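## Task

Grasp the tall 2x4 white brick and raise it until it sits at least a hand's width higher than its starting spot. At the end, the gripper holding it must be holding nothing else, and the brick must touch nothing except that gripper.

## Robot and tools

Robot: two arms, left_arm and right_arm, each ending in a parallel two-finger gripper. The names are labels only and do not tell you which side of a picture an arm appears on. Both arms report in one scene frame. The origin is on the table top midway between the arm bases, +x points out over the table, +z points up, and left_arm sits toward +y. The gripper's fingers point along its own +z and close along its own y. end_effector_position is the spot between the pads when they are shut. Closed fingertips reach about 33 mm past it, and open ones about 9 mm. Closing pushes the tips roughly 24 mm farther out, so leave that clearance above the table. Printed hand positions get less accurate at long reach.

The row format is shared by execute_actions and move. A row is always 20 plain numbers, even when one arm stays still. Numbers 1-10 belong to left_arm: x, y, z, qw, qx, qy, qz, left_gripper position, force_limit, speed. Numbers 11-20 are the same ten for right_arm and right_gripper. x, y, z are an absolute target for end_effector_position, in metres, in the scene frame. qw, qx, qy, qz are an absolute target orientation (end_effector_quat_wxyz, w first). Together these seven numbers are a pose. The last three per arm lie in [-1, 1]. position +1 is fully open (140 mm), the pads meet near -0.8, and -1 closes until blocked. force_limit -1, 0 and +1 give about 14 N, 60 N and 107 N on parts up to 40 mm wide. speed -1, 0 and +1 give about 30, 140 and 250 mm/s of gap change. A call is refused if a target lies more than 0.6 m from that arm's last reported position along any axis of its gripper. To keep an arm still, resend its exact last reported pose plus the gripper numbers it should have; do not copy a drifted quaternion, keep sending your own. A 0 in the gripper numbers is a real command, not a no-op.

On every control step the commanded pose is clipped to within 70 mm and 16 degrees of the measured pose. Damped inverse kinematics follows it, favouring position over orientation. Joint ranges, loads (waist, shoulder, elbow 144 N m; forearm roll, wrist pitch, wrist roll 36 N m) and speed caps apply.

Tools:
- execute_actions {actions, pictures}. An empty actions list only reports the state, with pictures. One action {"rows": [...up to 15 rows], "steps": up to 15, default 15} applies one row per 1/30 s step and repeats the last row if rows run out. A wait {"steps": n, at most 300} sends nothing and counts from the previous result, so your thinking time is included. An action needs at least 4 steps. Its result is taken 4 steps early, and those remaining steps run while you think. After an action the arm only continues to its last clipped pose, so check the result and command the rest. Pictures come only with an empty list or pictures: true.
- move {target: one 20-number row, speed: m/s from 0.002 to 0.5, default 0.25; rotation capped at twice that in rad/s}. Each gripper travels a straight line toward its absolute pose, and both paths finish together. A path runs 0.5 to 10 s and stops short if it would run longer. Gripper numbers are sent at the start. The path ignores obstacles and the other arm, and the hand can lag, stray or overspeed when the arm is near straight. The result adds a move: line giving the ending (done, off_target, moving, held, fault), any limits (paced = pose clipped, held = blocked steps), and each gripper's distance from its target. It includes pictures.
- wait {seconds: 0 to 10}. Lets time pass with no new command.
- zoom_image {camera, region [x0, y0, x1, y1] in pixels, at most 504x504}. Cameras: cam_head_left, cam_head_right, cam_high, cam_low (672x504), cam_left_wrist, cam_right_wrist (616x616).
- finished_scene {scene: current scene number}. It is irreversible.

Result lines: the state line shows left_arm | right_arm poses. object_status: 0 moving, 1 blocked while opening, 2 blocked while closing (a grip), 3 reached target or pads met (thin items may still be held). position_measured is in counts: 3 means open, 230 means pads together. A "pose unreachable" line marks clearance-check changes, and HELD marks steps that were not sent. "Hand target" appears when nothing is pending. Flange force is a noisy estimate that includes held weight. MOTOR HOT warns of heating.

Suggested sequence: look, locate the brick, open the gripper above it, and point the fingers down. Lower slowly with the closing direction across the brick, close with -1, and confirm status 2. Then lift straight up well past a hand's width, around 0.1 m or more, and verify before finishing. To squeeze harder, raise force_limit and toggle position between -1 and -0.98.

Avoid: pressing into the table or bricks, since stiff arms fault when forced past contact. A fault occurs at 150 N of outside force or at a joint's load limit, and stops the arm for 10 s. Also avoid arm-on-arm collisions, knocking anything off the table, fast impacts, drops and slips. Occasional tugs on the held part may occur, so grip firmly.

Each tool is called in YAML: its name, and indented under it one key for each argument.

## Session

execute_actions:
  actions: []

Scene clock: 0.00 s of 3808.00 s.
left_arm: end_effector_position=(+0.3260, +0.5601, +0.3968) position_measured=137 object_status=3 end_effector_quat_wxyz=(-0.365, +0.707, +0.298, +0.528) | right_arm: end_effector_position=(+0.4292, -0.5532, +0.1475) position_measured=230 object_status=3 end_effector_quat_wxyz=(-0.052, +0.964, -0.255, +0.046)
Joint positions: left_arm=[-0.931 -0.465 -0.382 -1.406 -1.751  2.882] | right_arm=[-0.082  0.092 -0.1   -0.084 -1.266  1.106]
Joint velocities: left_arm=[-0.    -0.     0.    -0.001 -0.    -0.   ] | right_arm=[ 0.     0.    -0.     0.002  0.    -0.   ]
Flange force (N, the push that the arm receives, along the gripper's own x y z axes): no reading
Hand target (left_arm): +0.326, +0.560, +0.397; -0.365, +0.707, +0.298, +0.528
Hand target (right_arm): +0.429, -0.553, +0.147; -0.052, +0.964, -0.255, +0.046

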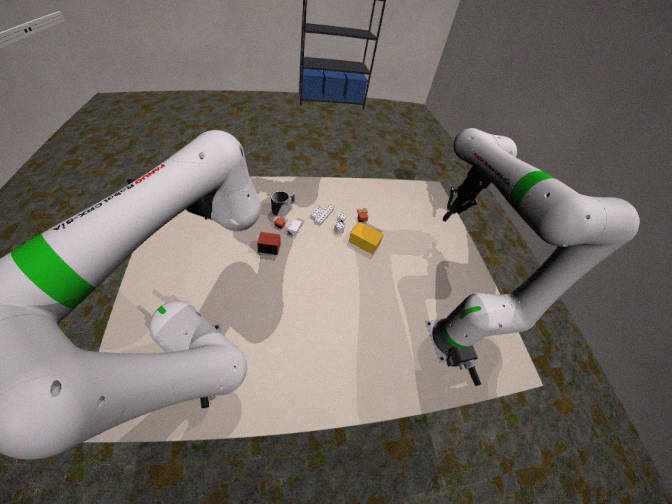

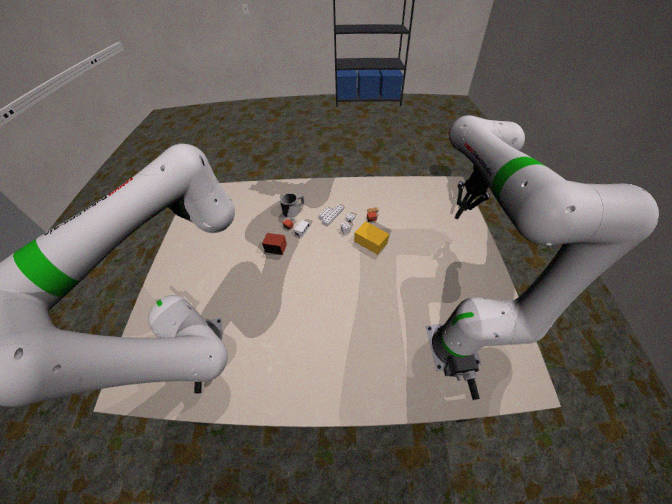

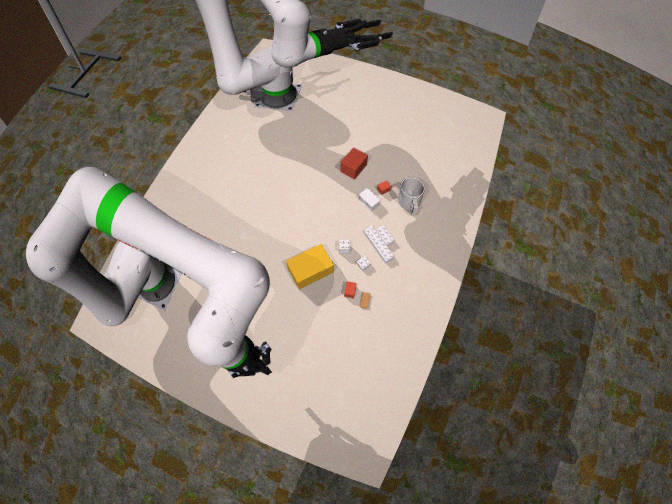

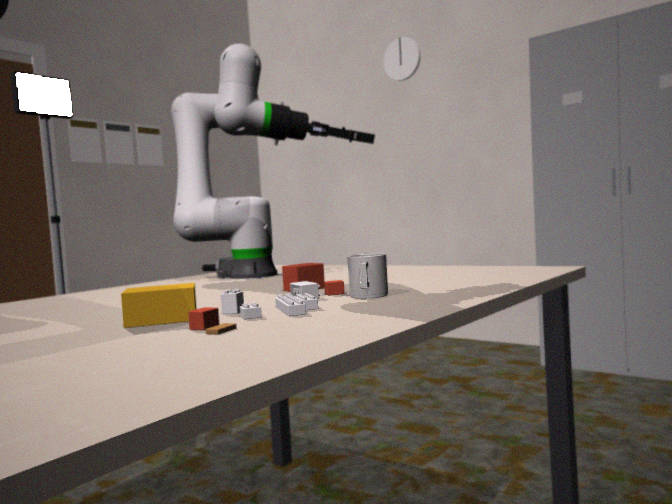

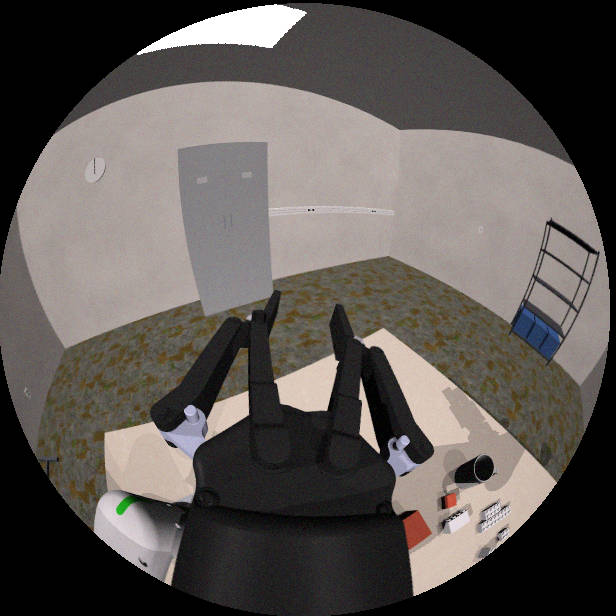

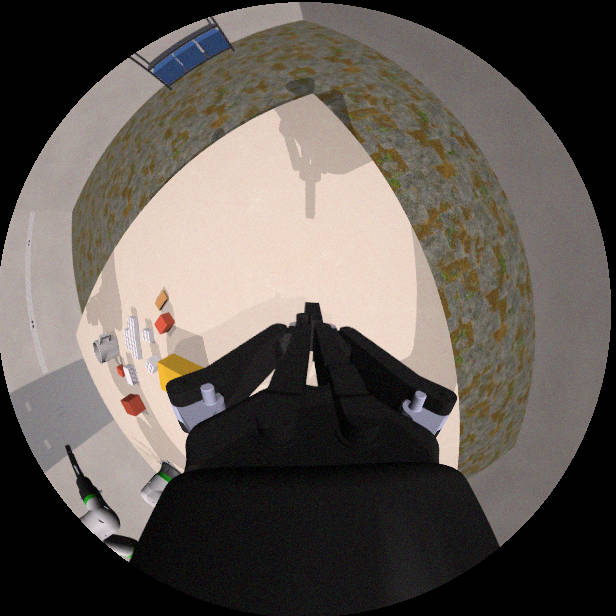

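zoom_image:
  camera: "cam_high"
  region: [280, 140, 460, 310]

zoom_image:
  camera: "cam_low"
  region: [180, 240, 420, 340]

zoom_image:
  camera: "cam_head_left"
  region: [240, 180, 400, 270]

Region (280, 140, 460, 310) of cam_high's 672x504 image, scaled by 2.800, with more detail than that image has.

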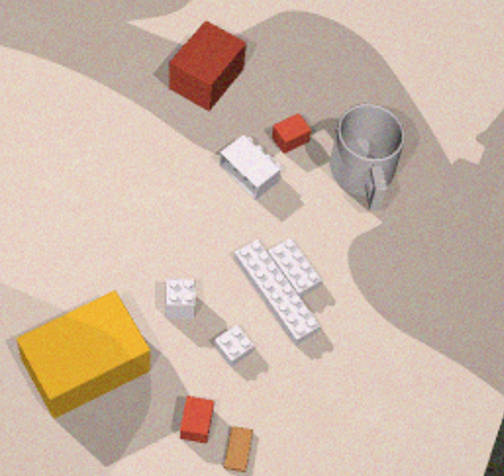

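Region (180, 240, 420, 340) of cam_low's 672x504 image, scaled by 2.100, with more detail than that image has; it fills the top 210 rows of this view, and the rest is white.

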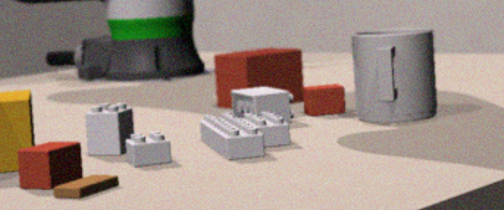

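Region (240, 180, 400, 270) of cam_head_left's 672x504 image, scaled by 3.150, with more detail than that image has; it fills the top 284 rows of this view, and the rest is white.

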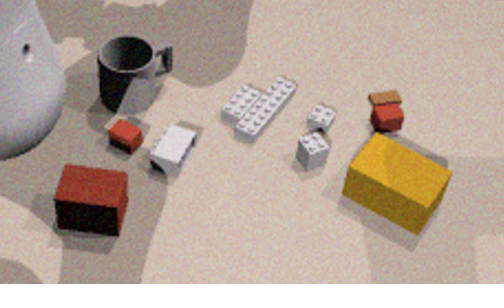

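move:
  target: [0.326,0.5601,0.3968,-0.365,0.707,0.298,0.528,-0.06,0,0, 0.495,0.076,0.12,0,0.595,-0.804,0,0.42,0,0]
  speed: 0.5

Scene clock: 3.20 s of 3808.00 s.
left_arm: end_effector_position=(+0.3260, +0.5601, +0.3968) position_measured=136 object_status=3 end_effector_quat_wxyz=(-0.365, +0.707, +0.298, +0.528) | right_arm: end_effector_position=(+0.4970, +0.0756, +0.1194) position_measured=76 object_status=3 end_effector_quat_wxyz=(+0.001, -0.595, +0.804, -0.002)
Joint positions: left_arm=[-0.93  -0.466 -0.382 -1.405 -1.751  2.881] | right_arm=[ 0.863  0.896  0.976  0.005 -1.65  -1.209]
Joint velocities: left_arm=[-0.     0.    -0.     0.001 -0.001  0.001] | right_arm=[-0.     0.012  0.022 -0.001 -0.016  0.001]
Flange force (N, the push that the arm receives, along the gripper's own x y z axes): left_arm=[-3.4 -2.3 7.1] | right_arm=no reading
Hand target (left_arm): +0.326, +0.560, +0.397; -0.365, +0.707, +0.298, +0.528
Hand target (right_arm): +0.497, +0.076, +0.119; +0.001, -0.595, +0.804, -0.002
Off the commanded pose (left_arm): 0.000 m, 0 deg.
Off the commanded pose (right_arm): 0.002 m, 0 deg.
Kept back: nothing.
move: done; limits=paced

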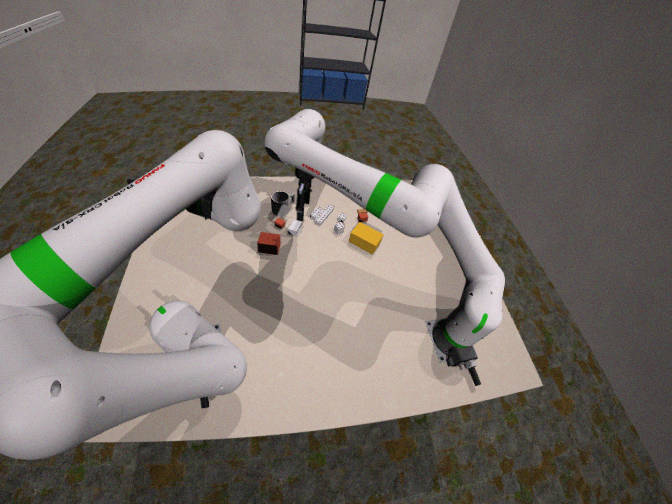

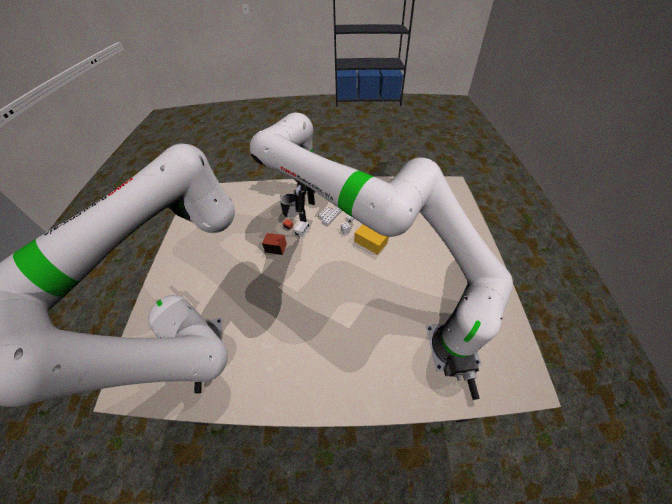

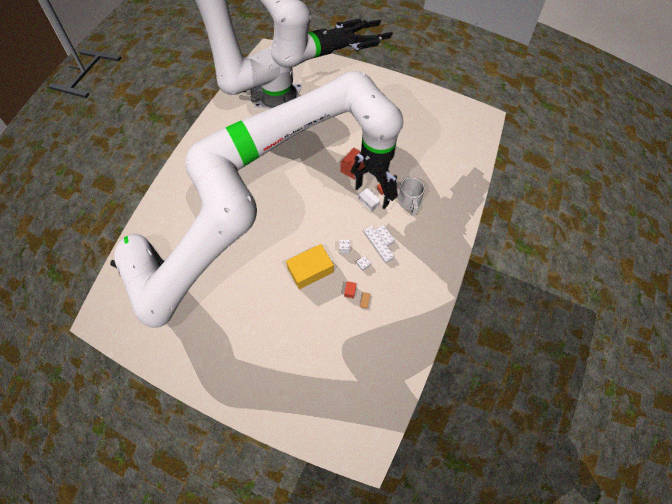

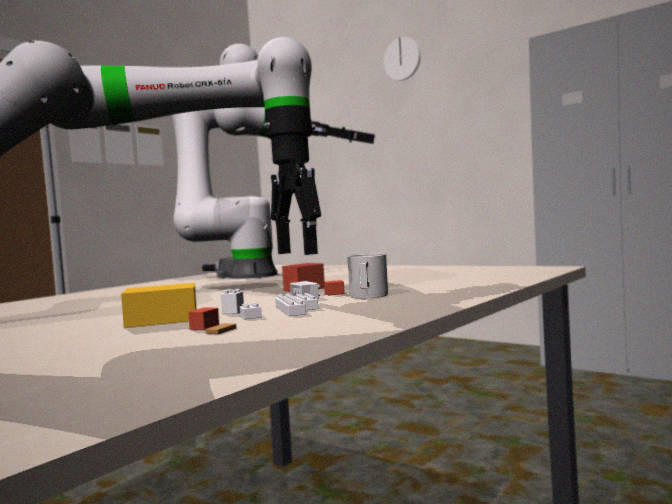

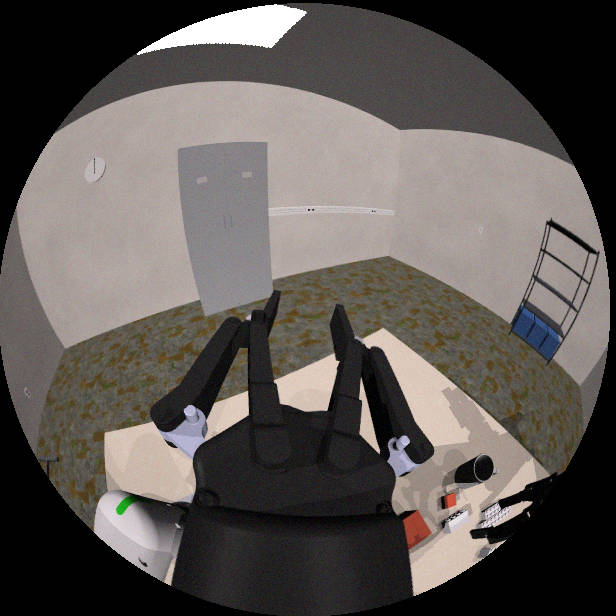

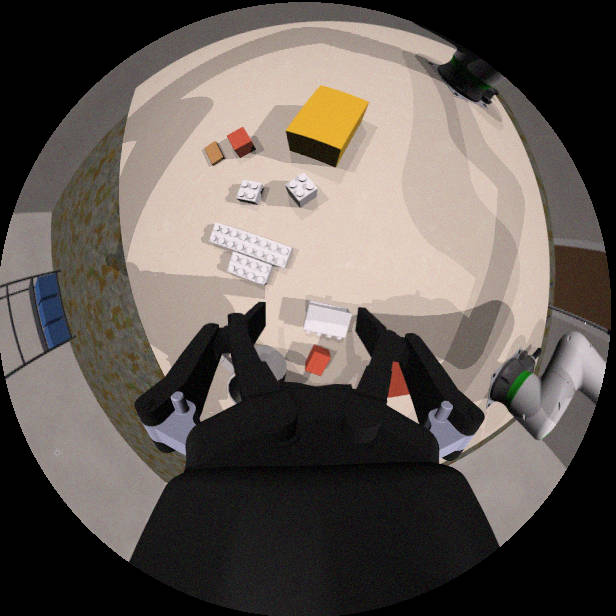

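move:
  target: [0.326,0.5601,0.3968,-0.365,0.707,0.298,0.528,-0.06,0,0, 0.487,0.107,0.065,0,0.566,-0.824,0,0.42,0,0]
  speed: 0.15

zoom_image:
  camera: "cam_right_wrist"
  region: [200, 220, 420, 400]

zoom_image:
  camera: "cam_low"
  region: [220, 200, 400, 330]

Scene clock: 4.30 s of 3808.00 s.
left_arm: end_effector_position=(+0.3260, +0.5601, +0.3968) position_measured=136 object_status=3 end_effector_quat_wxyz=(-0.365, +0.707, +0.298, +0.528) | right_arm: end_effector_position=(+0.4869, +0.1069, +0.0649) position_measured=76 object_status=3 end_effector_quat_wxyz=(-0.000, -0.566, +0.824, -0.000)
Joint positions: left_arm=[-0.93  -0.466 -0.382 -1.405 -1.751  2.881] | right_arm=[ 0.896  0.951  0.947 -0.    -1.567 -1.312]
Joint velocities: left_arm=[ 0.     0.001  0.     0.    -0.001 -0.   ] | right_arm=[ 0.     0.001  0.002  0.    -0.001 -0.001]
Flange force (N, the push that the arm receives, along the gripper's own x y z axes): left_arm=[-5.5 -6.1 7.7] | right_arm=no reading
Hand target (left_arm): +0.326, +0.560, +0.397; -0.365, +0.707, +0.298, +0.528
Hand target (right_arm): +0.487, +0.107, +0.065; +0.000, -0.566, +0.824, -0.000
Off the commanded pose (left_arm): 0.000 m, 0 deg.
Off the commanded pose (right_arm): 0.000 m, 0 deg.
Kept back: nothing.
move: done

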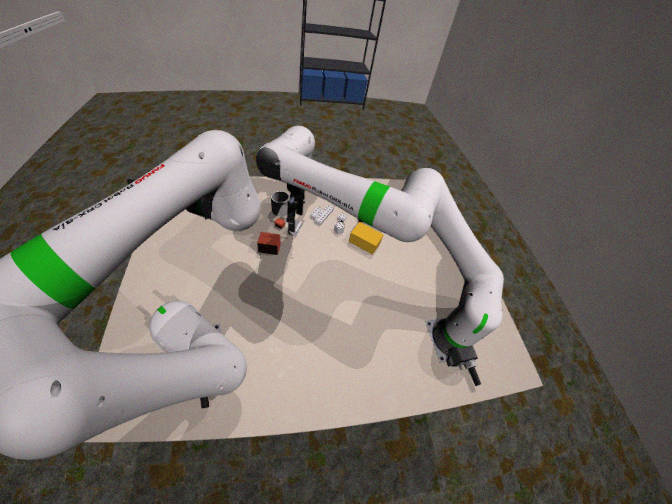

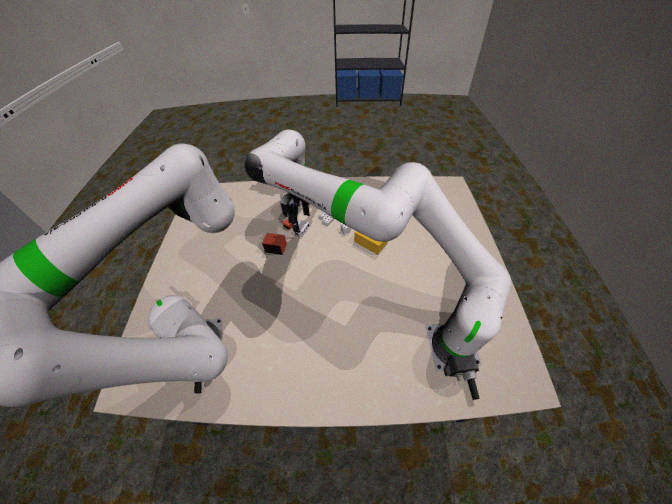

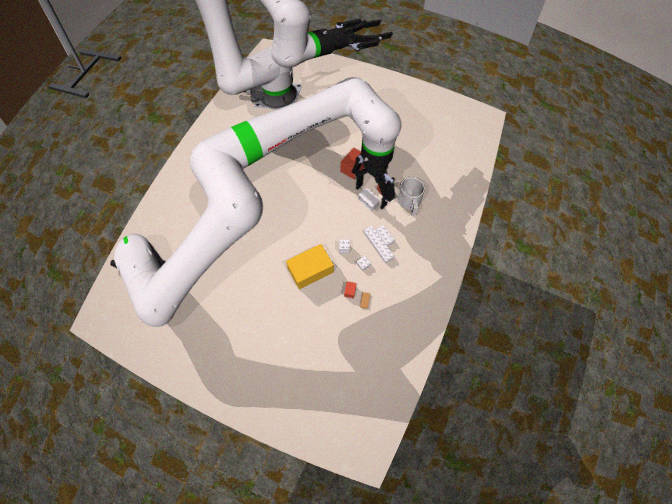

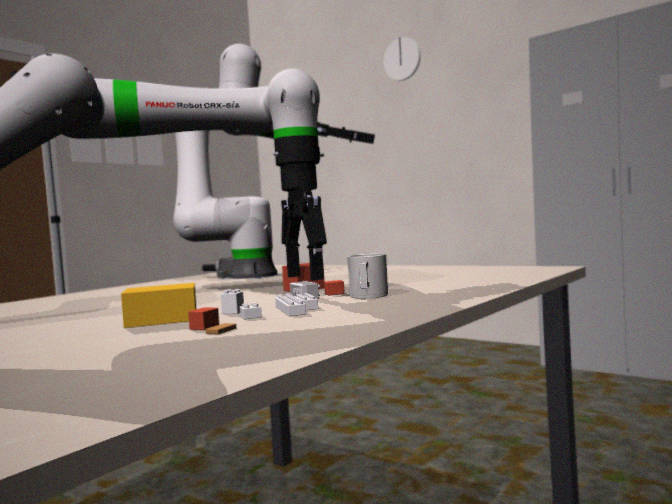

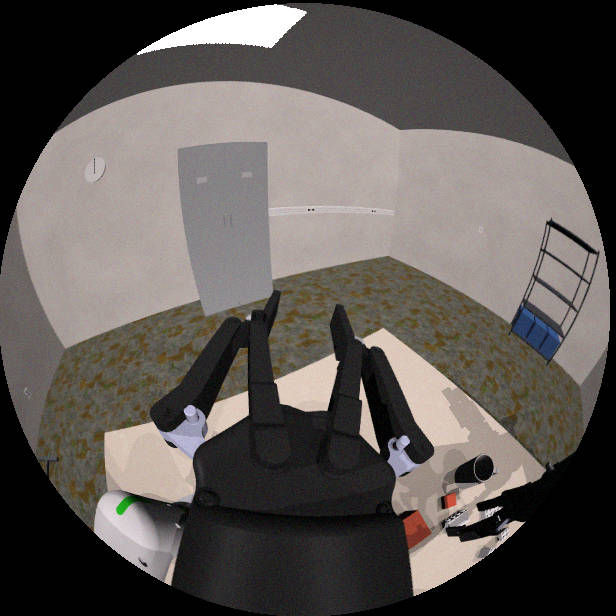

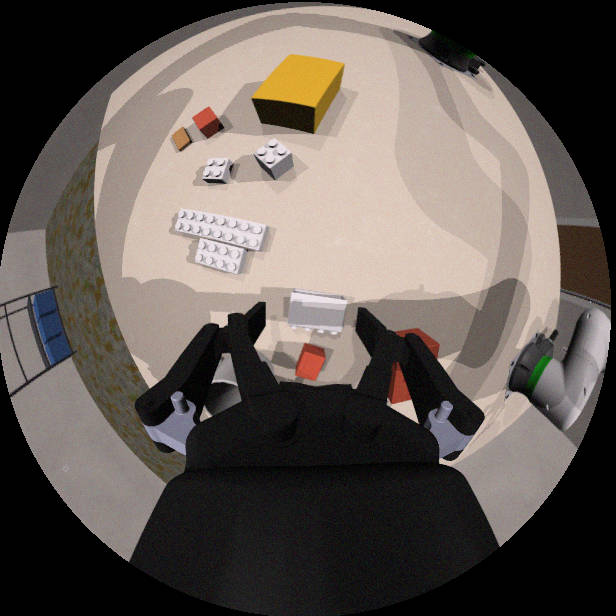

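Region (200, 220, 420, 400) of cam_right_wrist's 616x616 image, scaled by 2.291, with more detail than that image has; it fills the top 412 rows of this view, and the rest is white.

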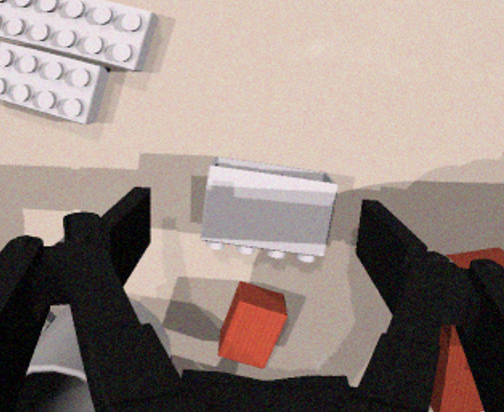

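Region (220, 200, 400, 330) of cam_low's 672x504 image, scaled by 2.800, with more detail than that image has.

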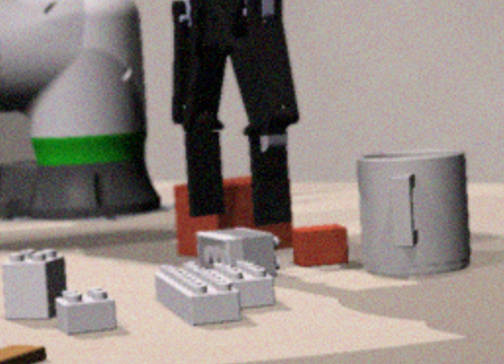

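move:
  target: [0.326,0.5601,0.3968,-0.365,0.707,0.298,0.528,-0.06,0,0, 0.4805,0.1098,0.036,0,0.537,-0.843,0,0.42,0,0]
  speed: 0.08

move:
  target: [0.326,0.5601,0.3968,-0.365,0.707,0.298,0.528,-0.06,0,0, 0.4805,0.1098,0.036,0,0.537,-0.843,0,-1,0.3,-0.3]
  speed: 0.08

Scene clock: 5.30 s of 3808.00 s.
left_arm: end_effector_position=(+0.3260, +0.5601, +0.3968) position_measured=136 object_status=3 end_effector_quat_wxyz=(-0.365, +0.707, +0.298, +0.528) | right_arm: end_effector_position=(+0.4804, +0.1098, +0.0360) position_measured=76 object_status=3 end_effector_quat_wxyz=(-0.000, -0.537, +0.843, +0.000)
Joint positions: left_arm=[-0.93  -0.466 -0.382 -1.405 -1.751  2.881] | right_arm=[ 0.905  0.945  0.869 -0.    -1.495 -1.391]
Joint velocities: left_arm=[ 0.    -0.001  0.     0.001  0.     0.001] | right_arm=[ 0.001 -0.001 -0.003  0.002  0.001 -0.001]
Flange force (N, the push that the arm receives, along the gripper's own x y z axes): left_arm=[-4.9 -0.8 5.7] | right_arm=[-6.4 -1.2 -2.2]
Hand target (left_arm): +0.326, +0.560, +0.397; -0.365, +0.707, +0.298, +0.528
Hand target (right_arm): +0.480, +0.110, +0.036; +0.000, -0.537, +0.843, -0.000
Off the commanded pose (left_arm): 0.000 m, 0 deg.
Off the commanded pose (right_arm): 0.000 m, 0 deg.
Kept back: nothing.
move: done

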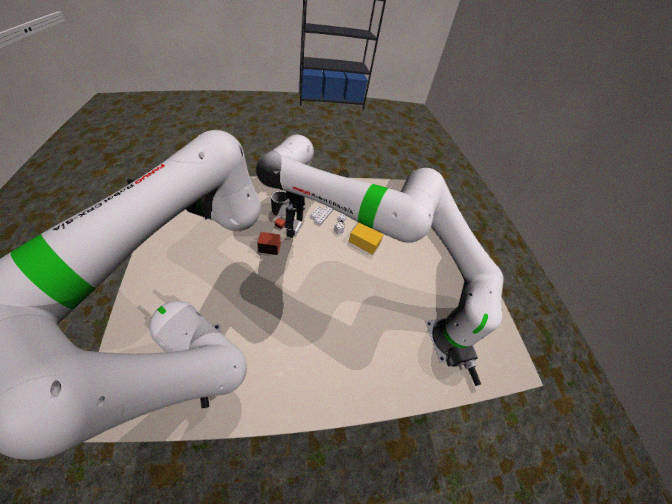

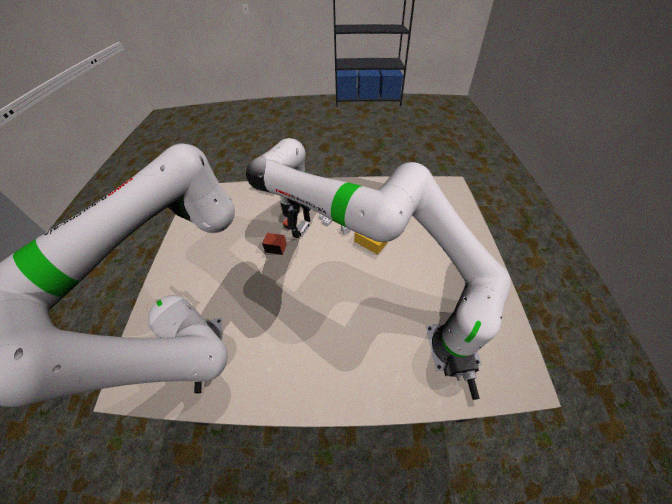

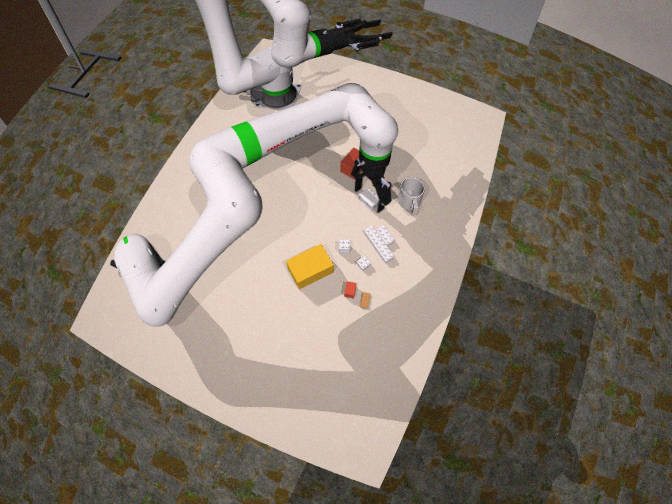

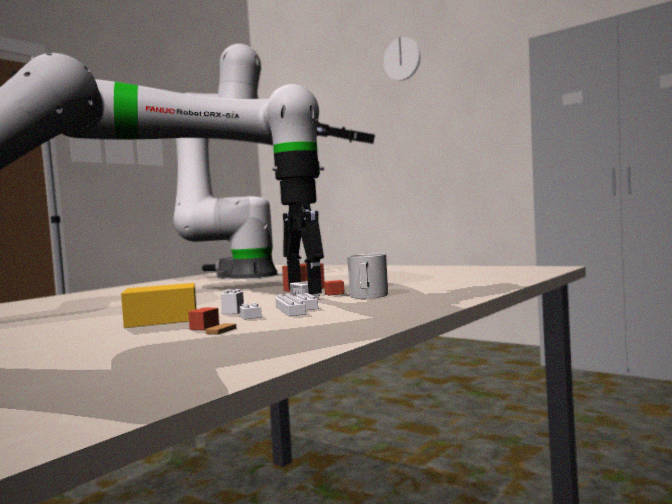

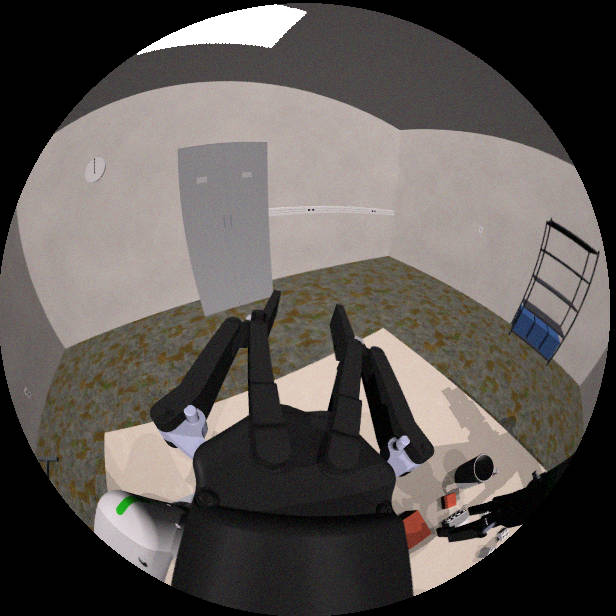

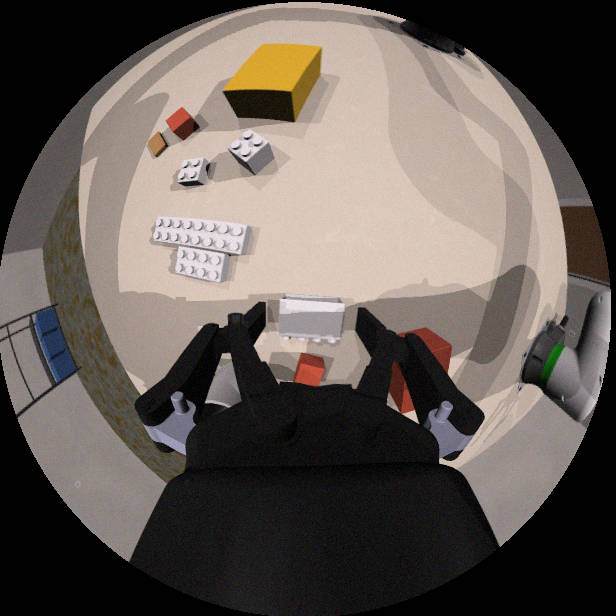

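Scene clock: 6.00 s of 3808.00 s.
left_arm: end_effector_position=(+0.3260, +0.5601, +0.3968) position_measured=136 object_status=3 end_effector_quat_wxyz=(-0.365, +0.707, +0.298, +0.528) | right_arm: end_effector_position=(+0.4805, +0.1098, +0.0361) position_measured=138 object_status=2 end_effector_quat_wxyz=(+0.000, -0.537, +0.843, +0.000)
Joint positions: left_arm=[-0.93  -0.466 -0.382 -1.405 -1.751  2.881] | right_arm=[ 0.905  0.945  0.869  0.    -1.495 -1.391]
Joint velocities: left_arm=[-0.     0.     0.     0.002  0.001 -0.   ] | right_arm=[ 0.001  0.001 -0.001 -0.002  0.    -0.   ]
Flange force (N, the push that the arm receives, along the gripper's own x y z axes): left_arm=[-6.4 -2.4 6.7] | right_arm=[-5.4 -0.5 -8.6]
Hand target (left_arm): +0.326, +0.560, +0.397; -0.365, +0.707, +0.298, +0.528
Hand target (right_arm): +0.480, +0.110, +0.036; +0.000, -0.537, +0.843, +0.000
Off the commanded pose (left_arm): 0.000 m, 0 deg.
Off the commanded pose (right_arm): 0.000 m, 0 deg.
Kept back: nothing.
move: done

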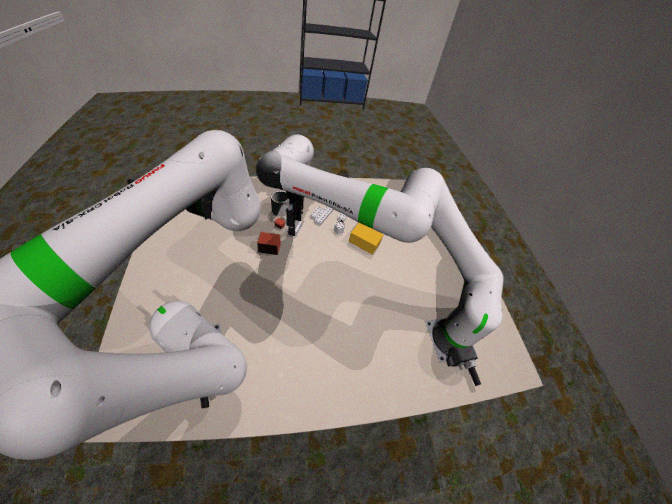

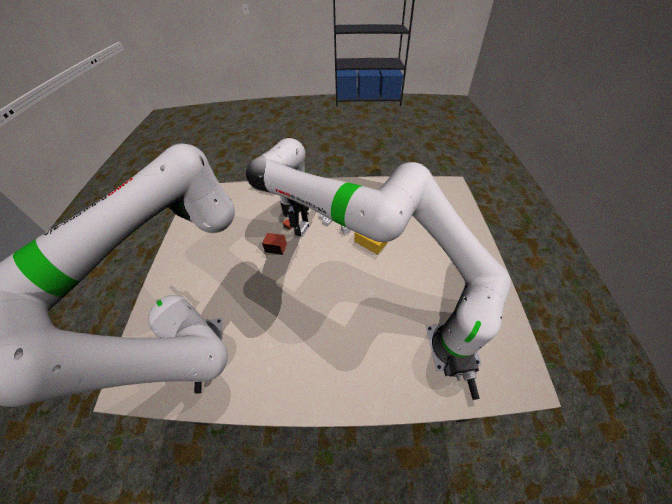

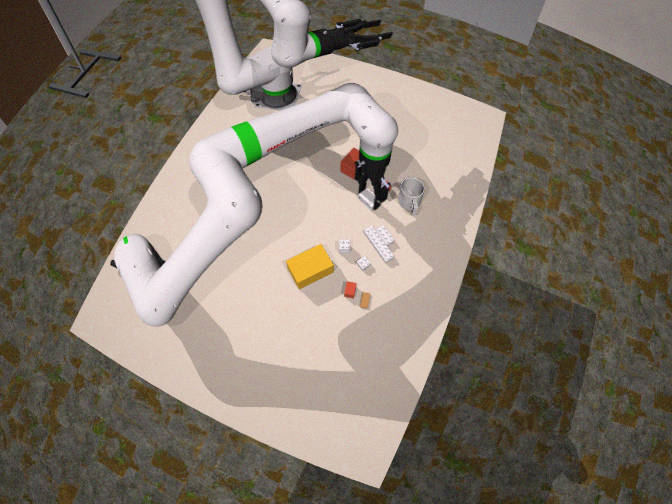

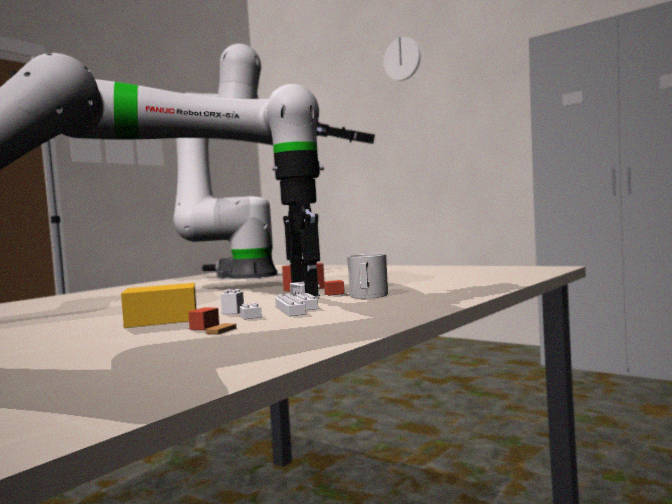

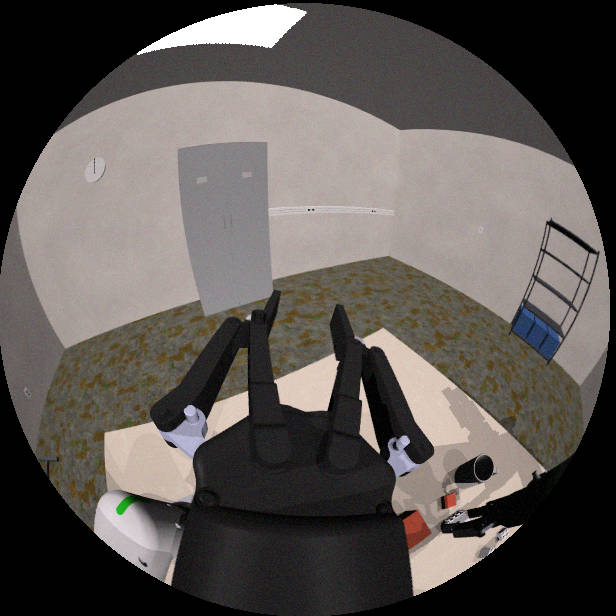

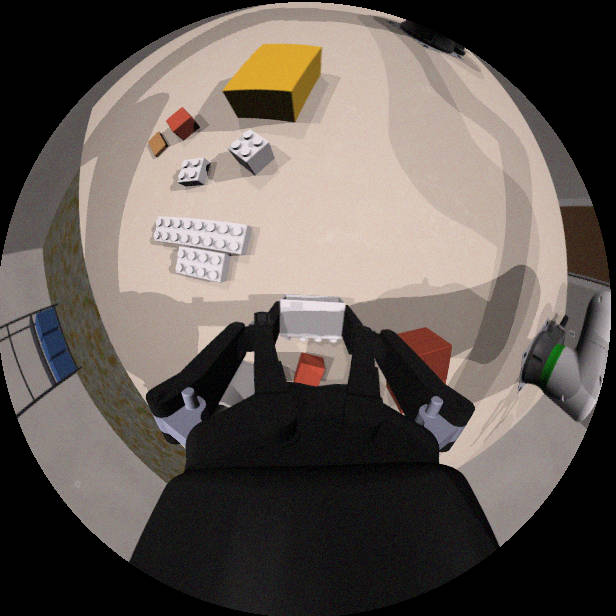

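move:
  target: [0.326,0.5601,0.3968,-0.365,0.707,0.298,0.528,-0.06,0,0, 0.455,0.06,0.19,0,0.537,-0.843,0,-1,0.3,-0.3]
  speed: 0.2

Scene clock: 7.43 s of 3808.00 s.
left_arm: end_effector_position=(+0.3260, +0.5601, +0.3968) position_measured=136 object_status=3 end_effector_quat_wxyz=(-0.365, +0.707, +0.298, +0.528) | right_arm: end_effector_position=(+0.4552, +0.0603, +0.1901) position_measured=138 object_status=2 end_effector_quat_wxyz=(-0.000, -0.537, +0.844, -0.000)
Joint positions: left_arm=[-0.93  -0.466 -0.382 -1.405 -1.751  2.881] | right_arm=[ 0.894  0.76   0.911  0.    -1.721 -1.38 ]
Joint velocities: left_arm=[ 0.    -0.001  0.     0.002 -0.    -0.001] | right_arm=[-0.    -0.     0.001 -0.001 -0.     0.   ]
Flange force (N, the push that the arm receives, along the gripper's own x y z axes): left_arm=[-4.5 -2.0 11.1] | right_arm=no reading
Hand target (left_arm): +0.326, +0.560, +0.397; -0.365, +0.707, +0.298, +0.528
Hand target (right_arm): +0.455, +0.060, +0.190; -0.000, -0.537, +0.844, +0.000
Off the commanded pose (left_arm): 0.000 m, 0 deg.
Off the commanded pose (right_arm): 0.000 m, 0 deg.
Kept back: nothing.
move: done

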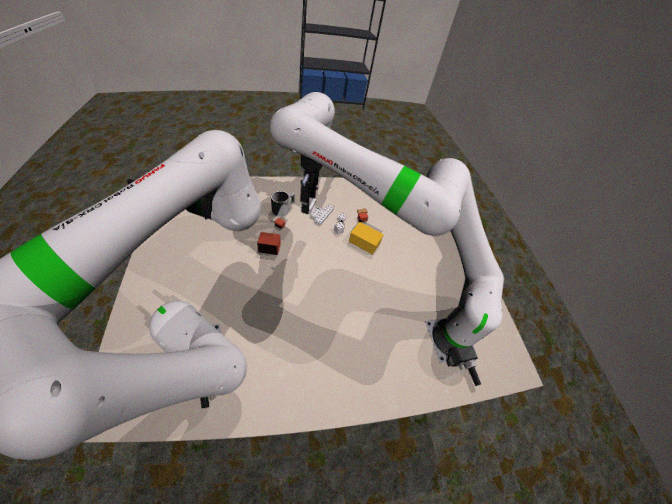

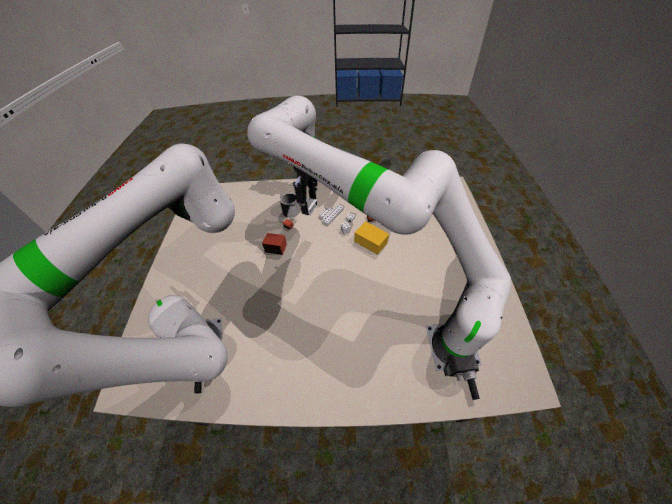

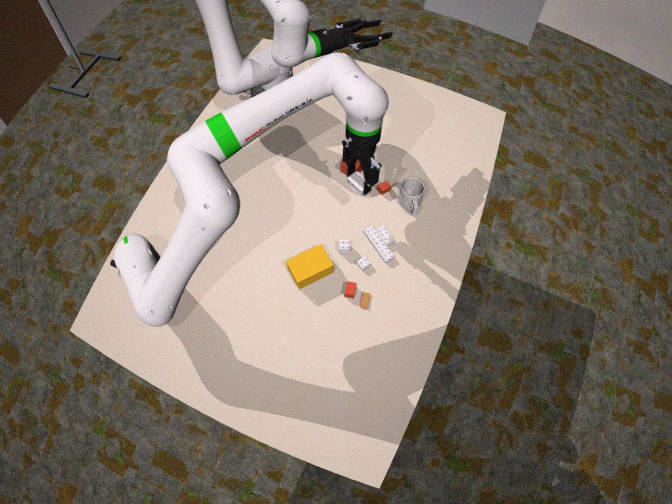

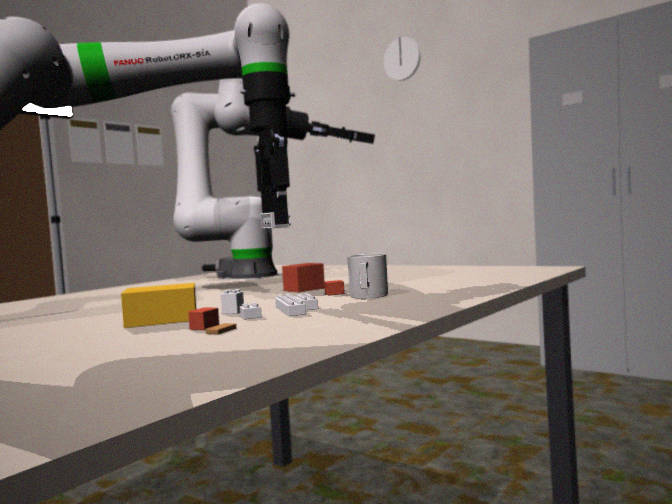

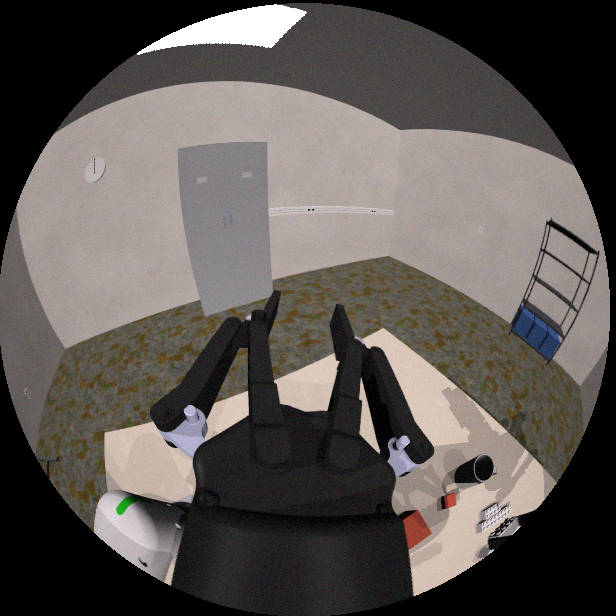

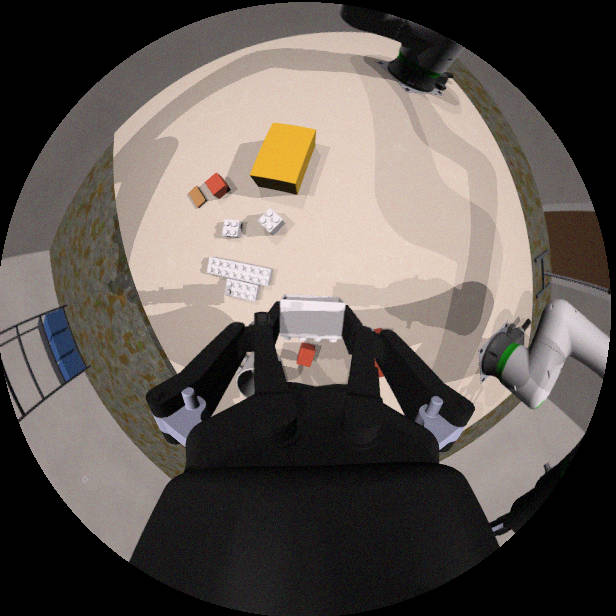

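finished_scene:
  scene: 2

The scene is finished: the task was done.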